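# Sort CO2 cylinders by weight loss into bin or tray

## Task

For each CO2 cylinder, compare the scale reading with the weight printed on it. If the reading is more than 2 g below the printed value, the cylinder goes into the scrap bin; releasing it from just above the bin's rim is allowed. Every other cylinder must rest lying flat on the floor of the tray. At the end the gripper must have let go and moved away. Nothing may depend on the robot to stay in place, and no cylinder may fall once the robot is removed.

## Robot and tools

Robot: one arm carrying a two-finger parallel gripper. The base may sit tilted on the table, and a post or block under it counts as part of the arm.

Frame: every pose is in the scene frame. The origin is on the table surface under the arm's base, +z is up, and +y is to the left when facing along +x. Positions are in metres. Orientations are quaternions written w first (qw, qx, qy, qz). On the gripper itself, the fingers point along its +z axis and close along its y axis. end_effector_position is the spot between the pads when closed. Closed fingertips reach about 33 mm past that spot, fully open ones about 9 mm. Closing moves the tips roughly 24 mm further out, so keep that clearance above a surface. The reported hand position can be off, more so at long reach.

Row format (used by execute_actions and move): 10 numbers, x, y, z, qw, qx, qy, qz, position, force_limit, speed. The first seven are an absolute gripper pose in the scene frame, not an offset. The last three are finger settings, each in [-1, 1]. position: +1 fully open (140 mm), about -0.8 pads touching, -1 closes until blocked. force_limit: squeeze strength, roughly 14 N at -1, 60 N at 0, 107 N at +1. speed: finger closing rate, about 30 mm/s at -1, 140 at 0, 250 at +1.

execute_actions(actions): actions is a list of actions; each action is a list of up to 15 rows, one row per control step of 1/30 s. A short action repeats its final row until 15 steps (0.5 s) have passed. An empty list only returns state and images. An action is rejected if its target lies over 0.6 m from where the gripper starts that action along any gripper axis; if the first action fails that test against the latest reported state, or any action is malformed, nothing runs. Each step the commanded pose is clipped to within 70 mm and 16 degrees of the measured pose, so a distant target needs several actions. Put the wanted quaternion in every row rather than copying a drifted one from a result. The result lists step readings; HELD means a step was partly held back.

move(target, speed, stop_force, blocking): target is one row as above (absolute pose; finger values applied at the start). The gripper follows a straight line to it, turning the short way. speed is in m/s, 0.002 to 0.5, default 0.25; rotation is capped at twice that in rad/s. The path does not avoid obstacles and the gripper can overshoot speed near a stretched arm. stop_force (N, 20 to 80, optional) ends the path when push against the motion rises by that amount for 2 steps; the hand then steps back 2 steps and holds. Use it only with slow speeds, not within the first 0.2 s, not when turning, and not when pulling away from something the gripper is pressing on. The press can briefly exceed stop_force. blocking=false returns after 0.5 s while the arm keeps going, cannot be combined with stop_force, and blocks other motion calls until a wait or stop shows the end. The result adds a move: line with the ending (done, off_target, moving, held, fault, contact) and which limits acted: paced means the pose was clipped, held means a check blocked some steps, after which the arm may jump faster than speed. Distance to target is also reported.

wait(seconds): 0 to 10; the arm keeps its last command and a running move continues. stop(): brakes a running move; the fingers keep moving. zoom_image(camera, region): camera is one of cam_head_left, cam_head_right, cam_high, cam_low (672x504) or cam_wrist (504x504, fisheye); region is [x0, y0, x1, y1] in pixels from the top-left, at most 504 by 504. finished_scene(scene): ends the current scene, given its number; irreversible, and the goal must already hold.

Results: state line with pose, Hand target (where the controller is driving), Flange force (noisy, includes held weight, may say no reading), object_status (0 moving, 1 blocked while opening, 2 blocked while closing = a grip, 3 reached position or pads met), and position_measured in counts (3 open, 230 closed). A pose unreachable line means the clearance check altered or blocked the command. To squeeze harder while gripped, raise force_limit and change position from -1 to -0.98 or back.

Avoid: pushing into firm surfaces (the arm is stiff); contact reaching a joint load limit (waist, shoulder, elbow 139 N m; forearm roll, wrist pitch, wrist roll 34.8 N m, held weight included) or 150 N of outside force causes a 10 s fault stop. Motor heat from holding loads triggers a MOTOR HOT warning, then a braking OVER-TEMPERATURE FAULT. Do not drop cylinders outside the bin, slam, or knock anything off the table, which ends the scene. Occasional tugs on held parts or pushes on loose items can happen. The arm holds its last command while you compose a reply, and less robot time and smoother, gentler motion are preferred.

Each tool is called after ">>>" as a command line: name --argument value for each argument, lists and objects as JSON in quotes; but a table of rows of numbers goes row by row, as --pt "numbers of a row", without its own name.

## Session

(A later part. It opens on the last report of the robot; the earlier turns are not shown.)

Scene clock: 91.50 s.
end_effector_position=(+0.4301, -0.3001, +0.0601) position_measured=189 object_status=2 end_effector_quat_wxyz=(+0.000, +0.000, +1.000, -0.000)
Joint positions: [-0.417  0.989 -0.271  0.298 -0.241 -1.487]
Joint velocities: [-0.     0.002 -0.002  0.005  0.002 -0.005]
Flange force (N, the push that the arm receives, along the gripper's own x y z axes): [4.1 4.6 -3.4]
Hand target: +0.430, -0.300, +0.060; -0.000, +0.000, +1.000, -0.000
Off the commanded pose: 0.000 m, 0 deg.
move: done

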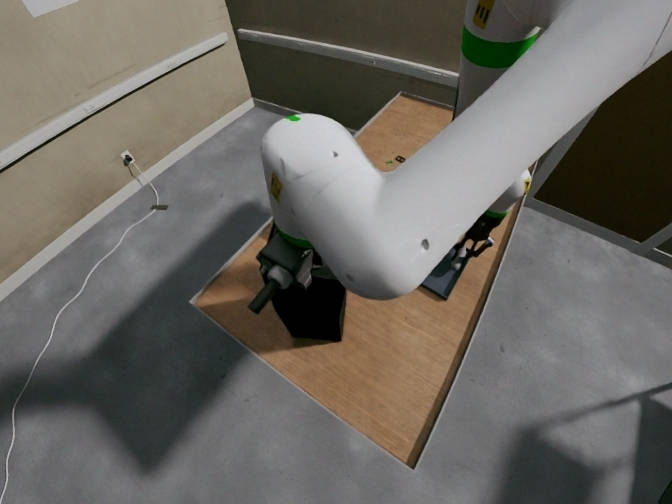

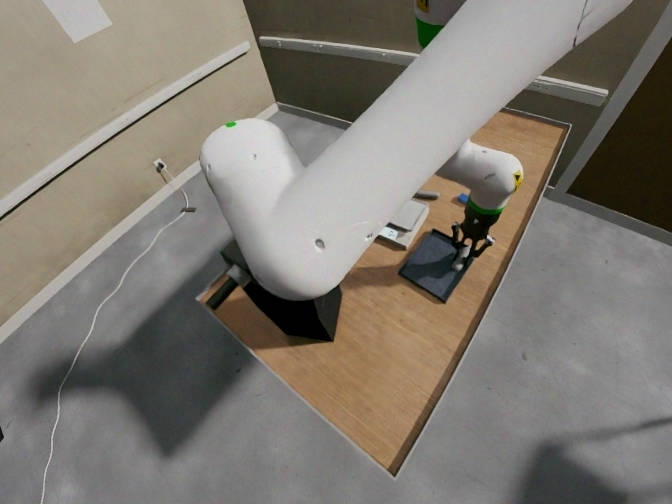

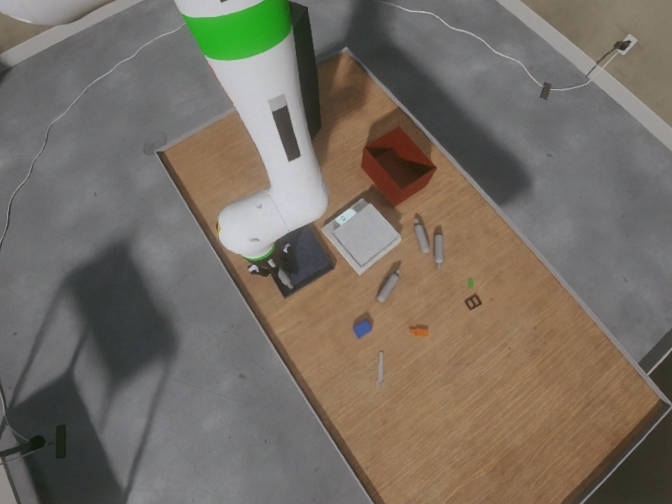

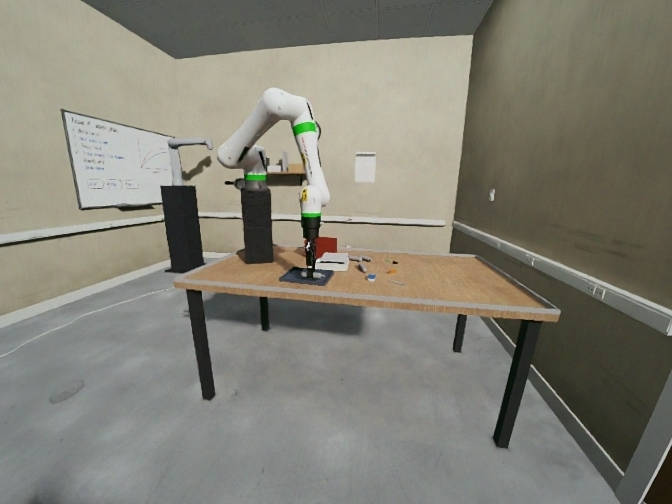

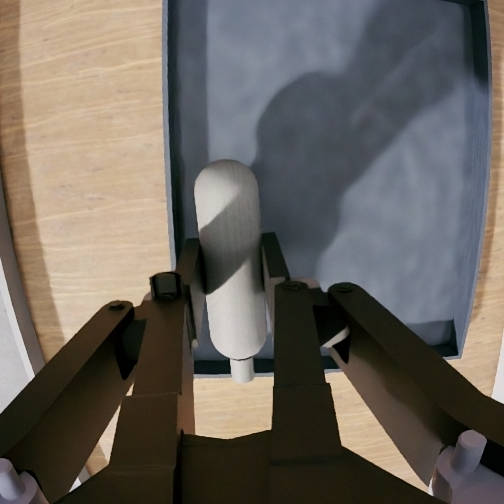

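>>> move --target '[0.415,-0.295,0.056,0,0,1,0,-1,0,0]' --speed 0.04

>>> move --target '[0.415,-0.295,0.044,0,0,1,0,-1,0,0]' --speed 0.01

>>> move --target '[0.415,-0.295,0.044,0,0,1,0,-0.35,0,0]'

>>> move --target '[0.43,-0.295,0.14,0,0,1,0,-0.35,0,0]' --speed 0.15

>>> move --target '[0.678,-0.057,0.1,0,0.537,0.843,0,0,0,0]' --speed 0.35

Scene clock: 97.50 s.
end_effector_position=(+0.4150, -0.2951, +0.0561) position_measured=189 object_status=2 end_effector_quat_wxyz=(-0.000, -0.000, +1.000, +0.000)
Joint positions: [-0.427  0.985 -0.331  0.379 -0.187 -1.56 ]
Joint velocities: [-0.003 -0.005 -0.02   0.057  0.017 -0.054]
Flange force (N, the push that the arm receives, along the gripper's own x y z axes): no reading
Hand target: +0.415, -0.295, +0.056; -0.000, +0.000, +1.000, +0.000
Off the commanded pose: 0.000 m, 0 deg.
move: done

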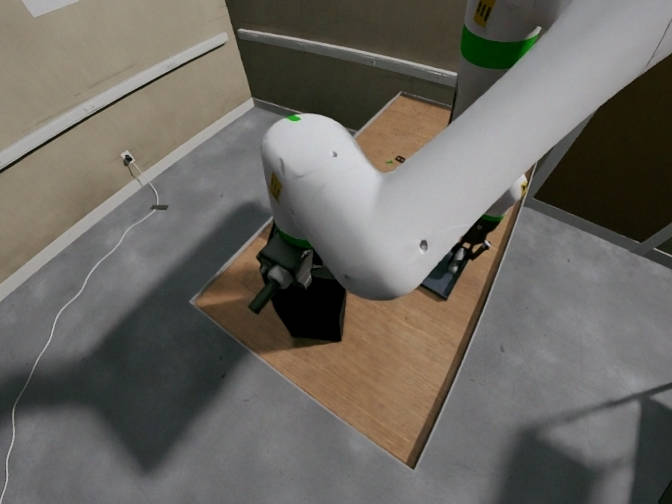

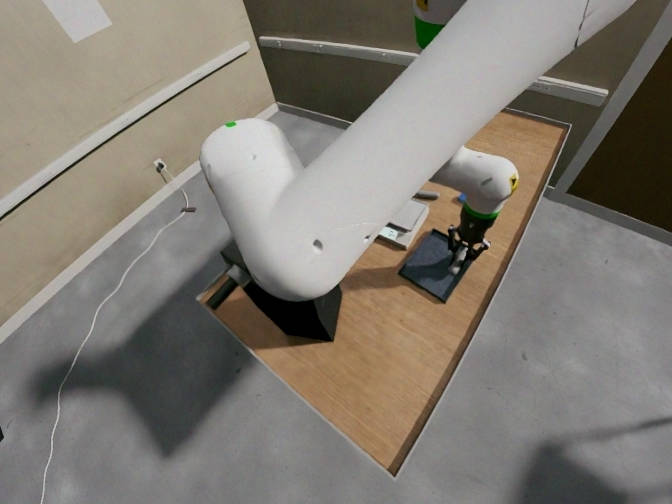

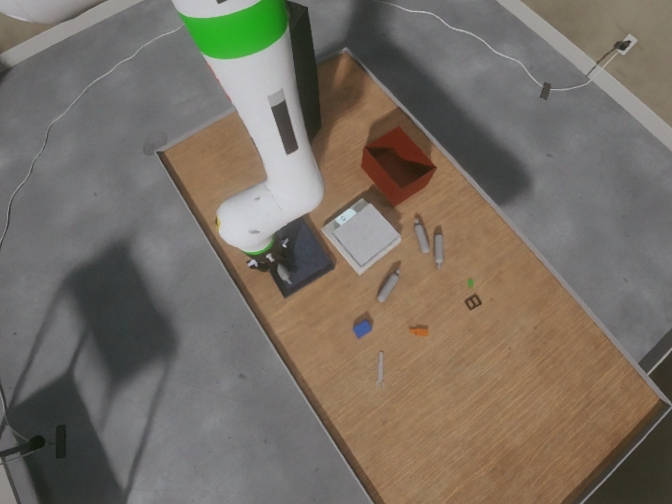

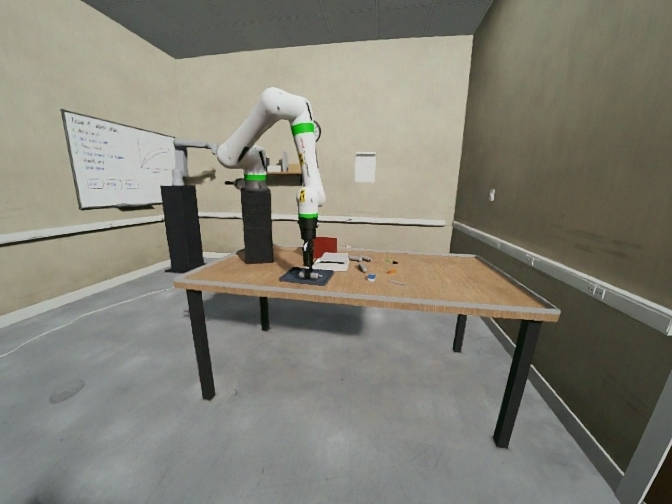

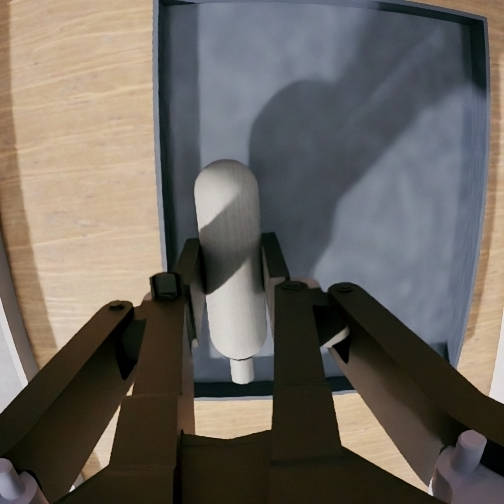

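Scene clock: 98.93 s.
end_effector_position=(+0.4150, -0.2950, +0.0440) position_measured=189 object_status=2 end_effector_quat_wxyz=(-0.000, -0.000, +1.000, +0.000)
Joint positions: [-0.435  1.012 -0.333  0.444 -0.16  -1.618]
Joint velocities: [-0.002  0.    -0.008  0.029  0.007 -0.028]
Flange force (N, the push that the arm receives, along the gripper's own x y z axes): no reading
Hand target: +0.415, -0.295, +0.044; -0.000, +0.000, +1.000, +0.000
Off the commanded pose: 0.000 m, 0 deg.
move: done

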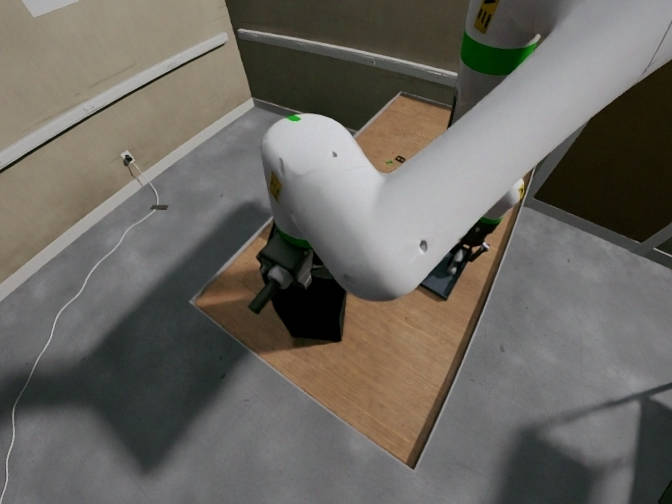

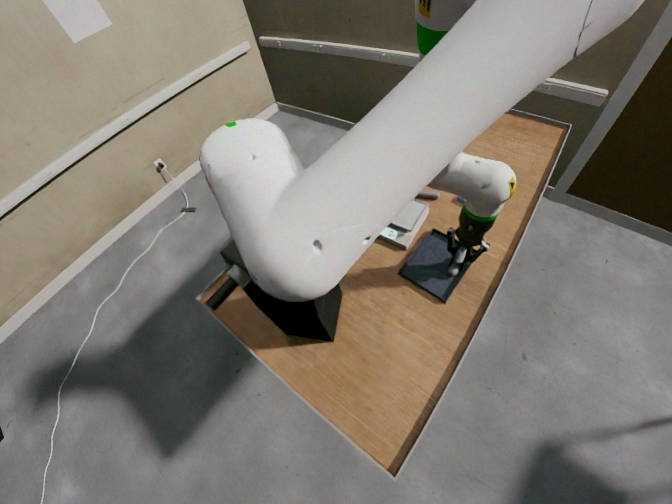

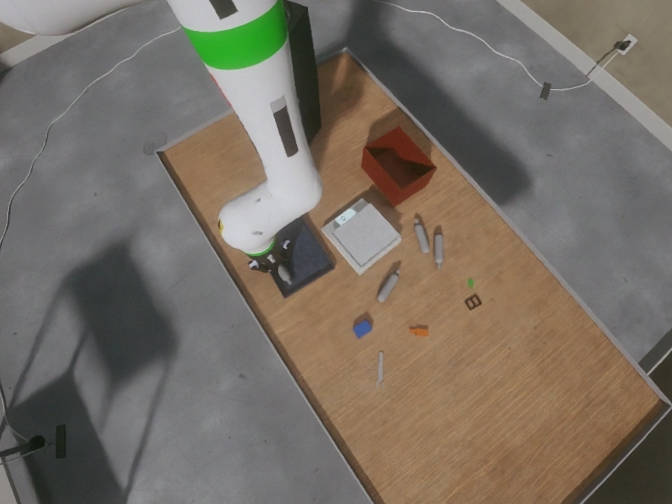

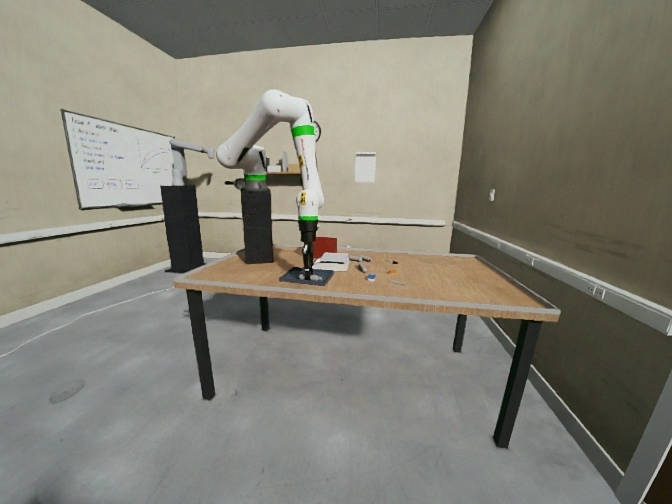

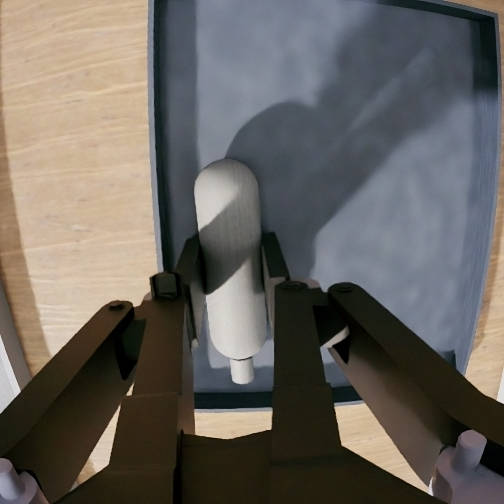

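Scene clock: 99.63 s.
end_effector_position=(+0.4150, -0.2950, +0.0440) position_measured=173 object_status=3 end_effector_quat_wxyz=(-0.000, -0.000, +1.000, +0.000)
Joint positions: [-0.436  1.012 -0.334  0.45  -0.158 -1.623]
Joint velocities: [-0.    -0.002 -0.001  0.005  0.001 -0.003]
Flange force (N, the push that the arm receives, along the gripper's own x y z axes): no reading
Hand target: +0.415, -0.295, +0.044; -0.000, -0.000, +1.000, +0.000
Off the commanded pose: 0.000 m, 0 deg.
move: done

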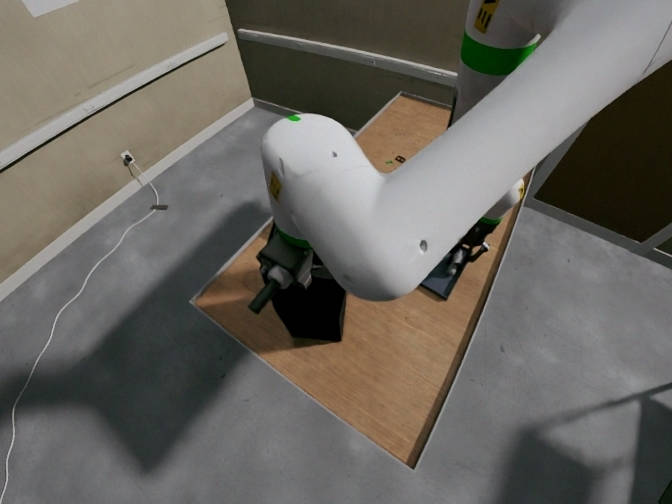

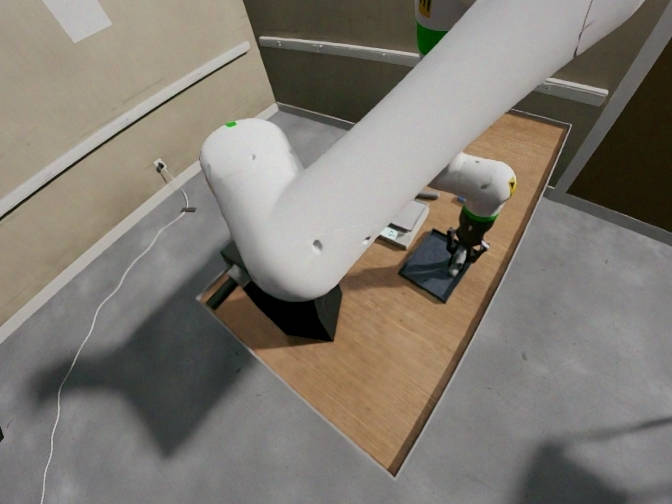

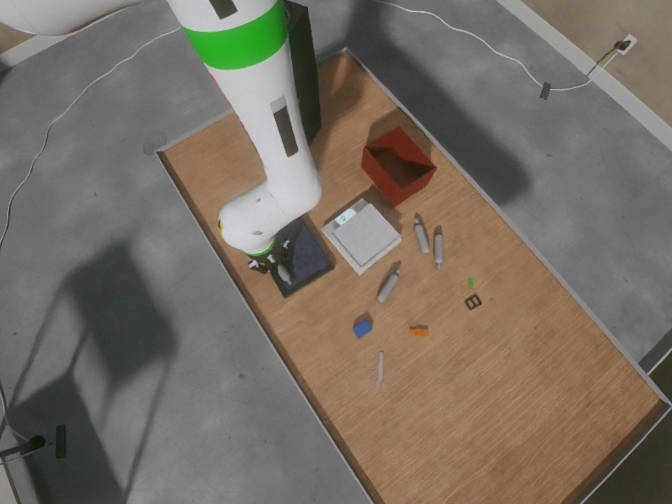

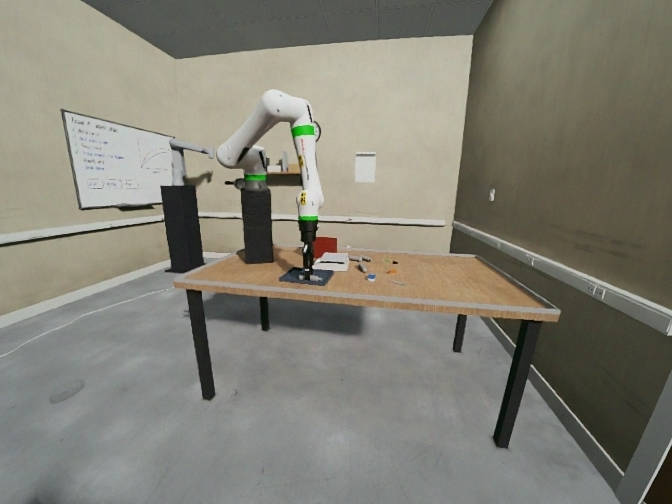

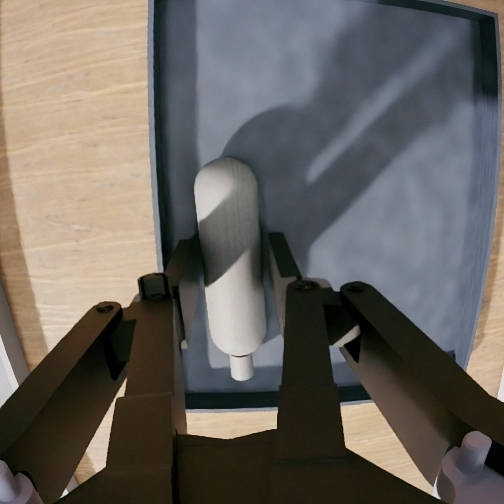

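Scene clock: 100.67 s.
end_effector_position=(+0.4303, -0.2948, +0.1398) position_measured=173 object_status=3 end_effector_quat_wxyz=(+0.000, -0.000, +1.000, +0.000)
Joint positions: [-0.391  0.801 -0.335  0.203 -0.364 -1.413]
Joint velocities: [-0.    -0.002  0.001 -0.002 -0.002  0.001]
Flange force (N, the push that the arm receives, along the gripper's own x y z axes): [2.7 2.8 -4.3]
Hand target: +0.430, -0.295, +0.140; +0.000, -0.000, +1.000, +0.000
Off the commanded pose: 0.000 m, 0 deg.
move: done

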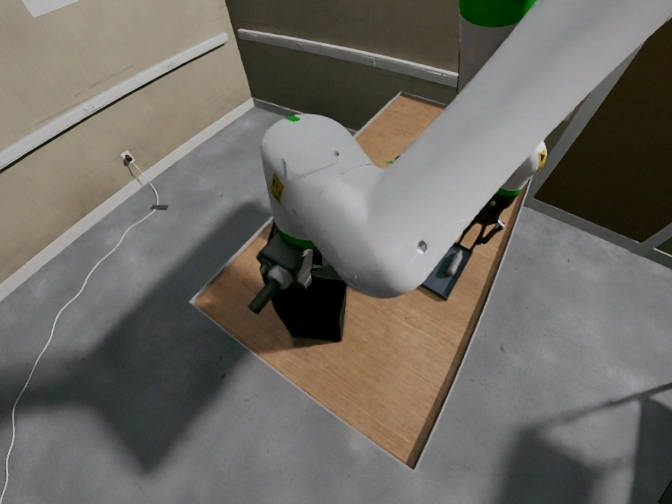

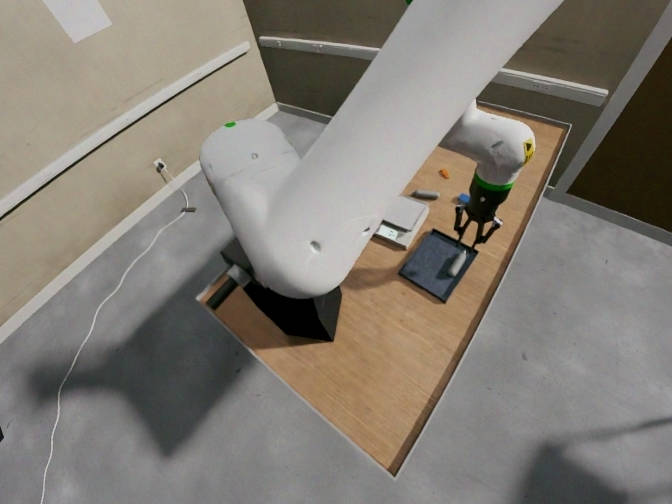

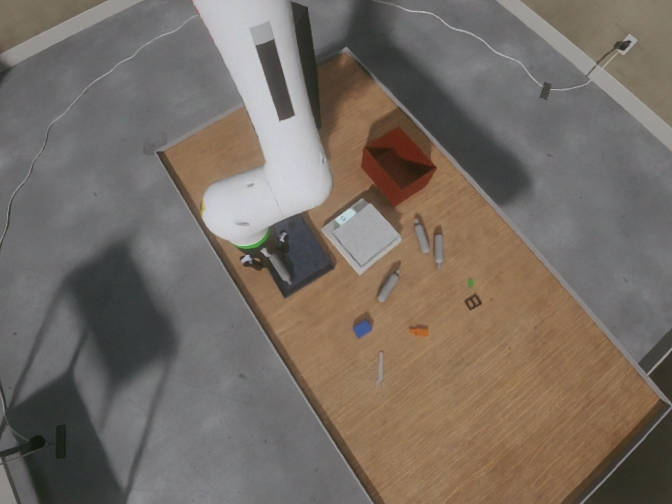

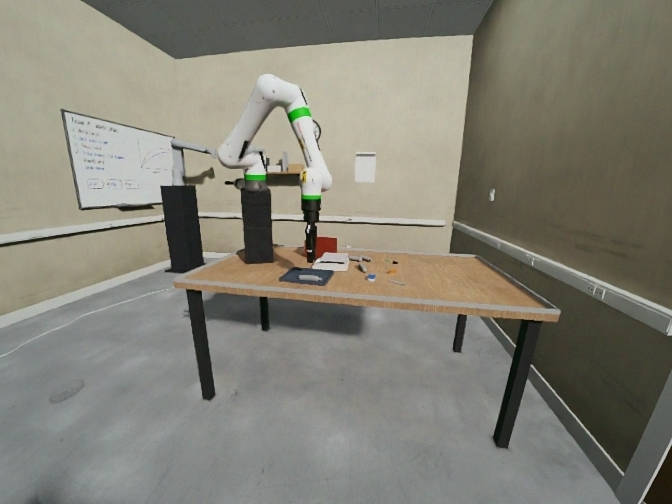

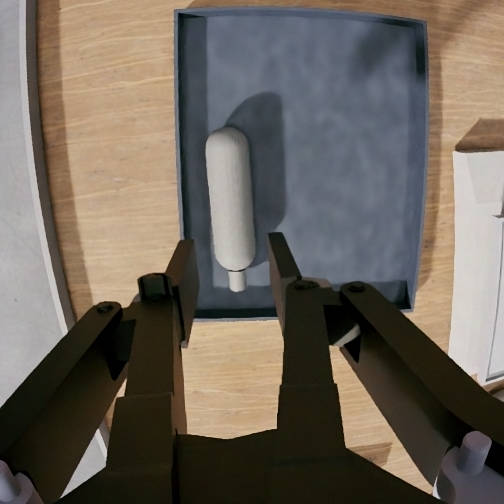

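Scene clock: 102.77 s.
end_effector_position=(+0.6776, -0.0577, +0.0995) position_measured=129 object_status=3 end_effector_quat_wxyz=(+0.000, +0.537, +0.843, -0.001)
Joint positions: [ 0.063  1.141  0.273  0.162 -0.671 -2.939]
Joint velocities: [ 0.001  0.003  0.002  0.001 -0.002  0.   ]
Flange force (N, the push that the arm receives, along the gripper's own x y z axes): [2.6 -4.2 -3.5]
Hand target: +0.678, -0.058, +0.100; +0.000, +0.537, +0.843, -0.001
Off the commanded pose: 0.001 m, 0 deg.
move: done

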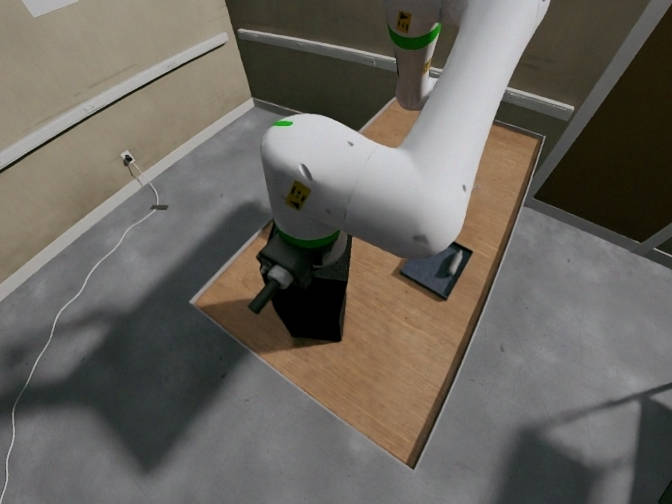

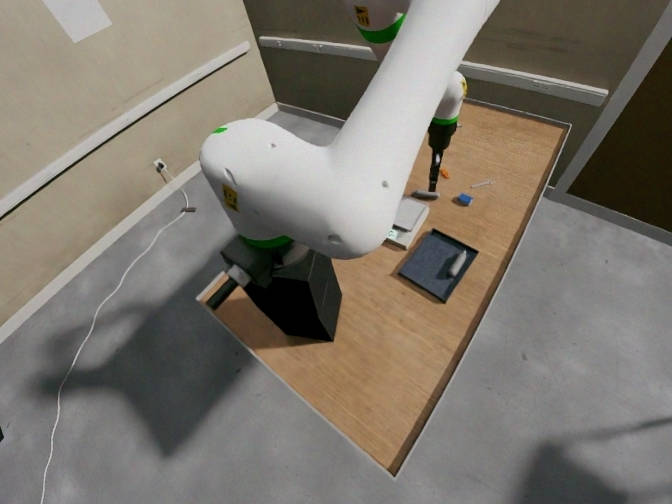

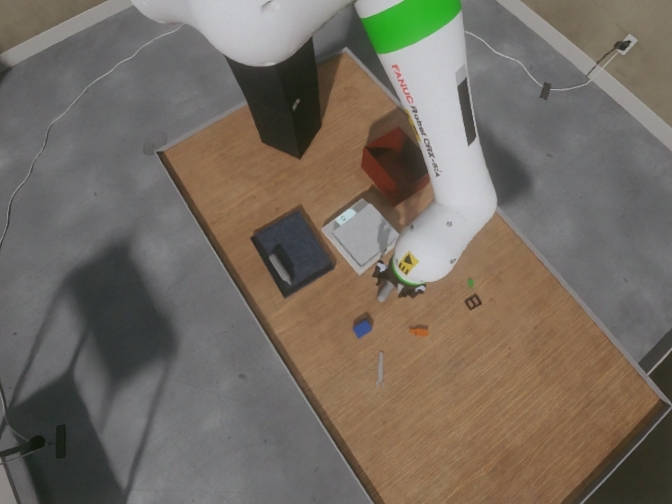

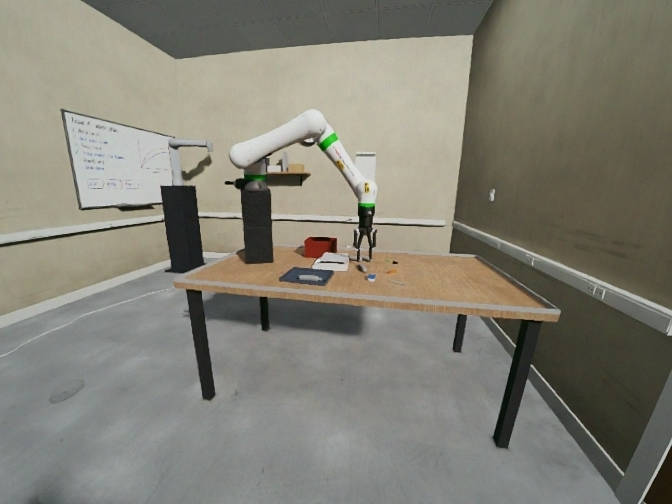

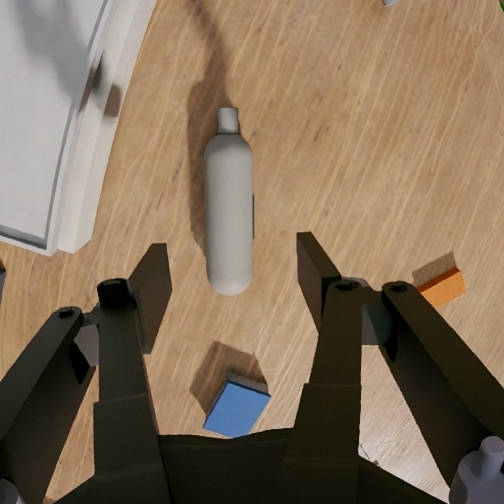

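>>> move --target '[0.73,-0.022,0.075,-0.227,0.487,0.764,-0.357,0,0,0]'

>>> zoom_image --camera "cam_wrist" --region '[140,100,340,320]'

Scene clock: 114.27 s.
end_effector_position=(+0.7289, -0.0222, +0.0753) position_measured=129 object_status=3 end_effector_quat_wxyz=(-0.032, +0.495, +0.845, -0.203)
Joint positions: [ 0.206  1.816  1.47   0.337 -1.553 -2.966]
Joint velocities: [ 0.006 -0.002 -0.006  0.015  0.002  0.01 ]
Flange force (N, the push that the arm receives, along the gripper's own x y z axes): no reading
Hand target: +0.729, -0.022, +0.075; -0.032, +0.494, +0.845, -0.203
Off the commanded pose: 0.001 m, 30 deg; orientation clipped at the last step of the last action.
move: off_target; limits=paced

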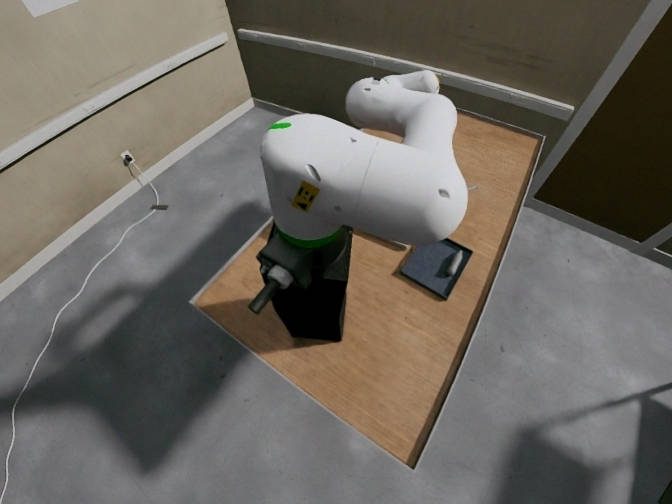

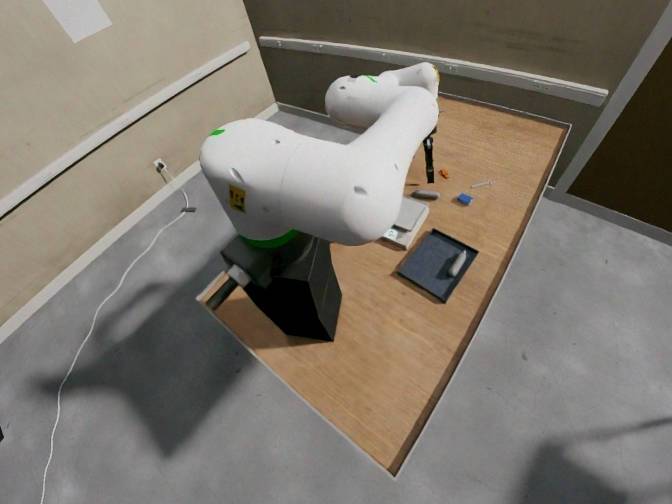

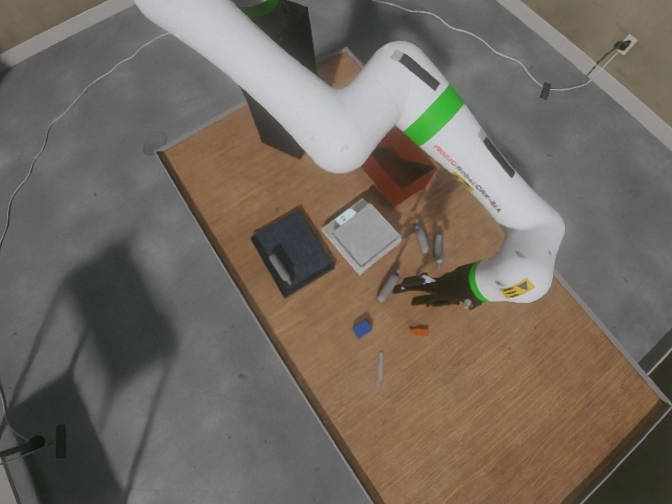

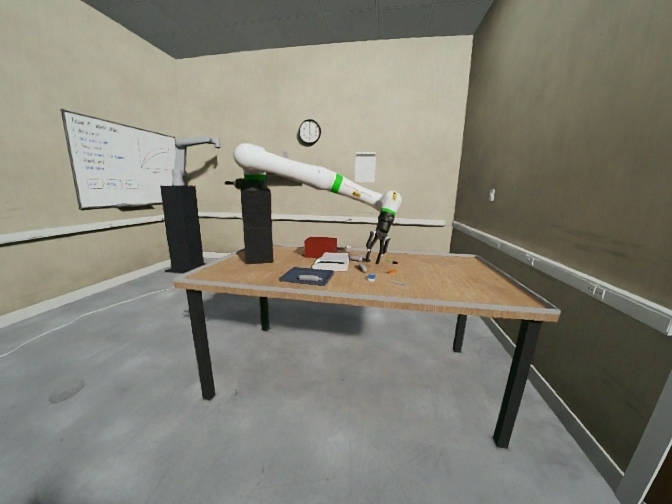

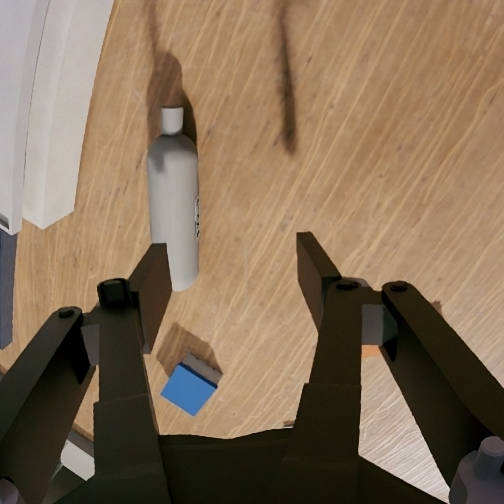

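Region (140, 100, 340, 320) of cam_wrist's 504x504 image, scaled by 2.291, with more detail than that image has; it fills the left 458 columns of this view, and the rest is white.

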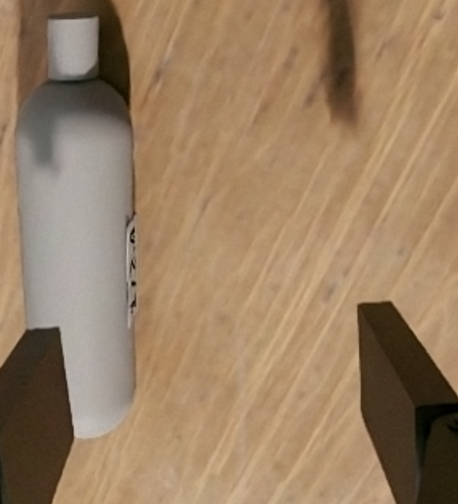

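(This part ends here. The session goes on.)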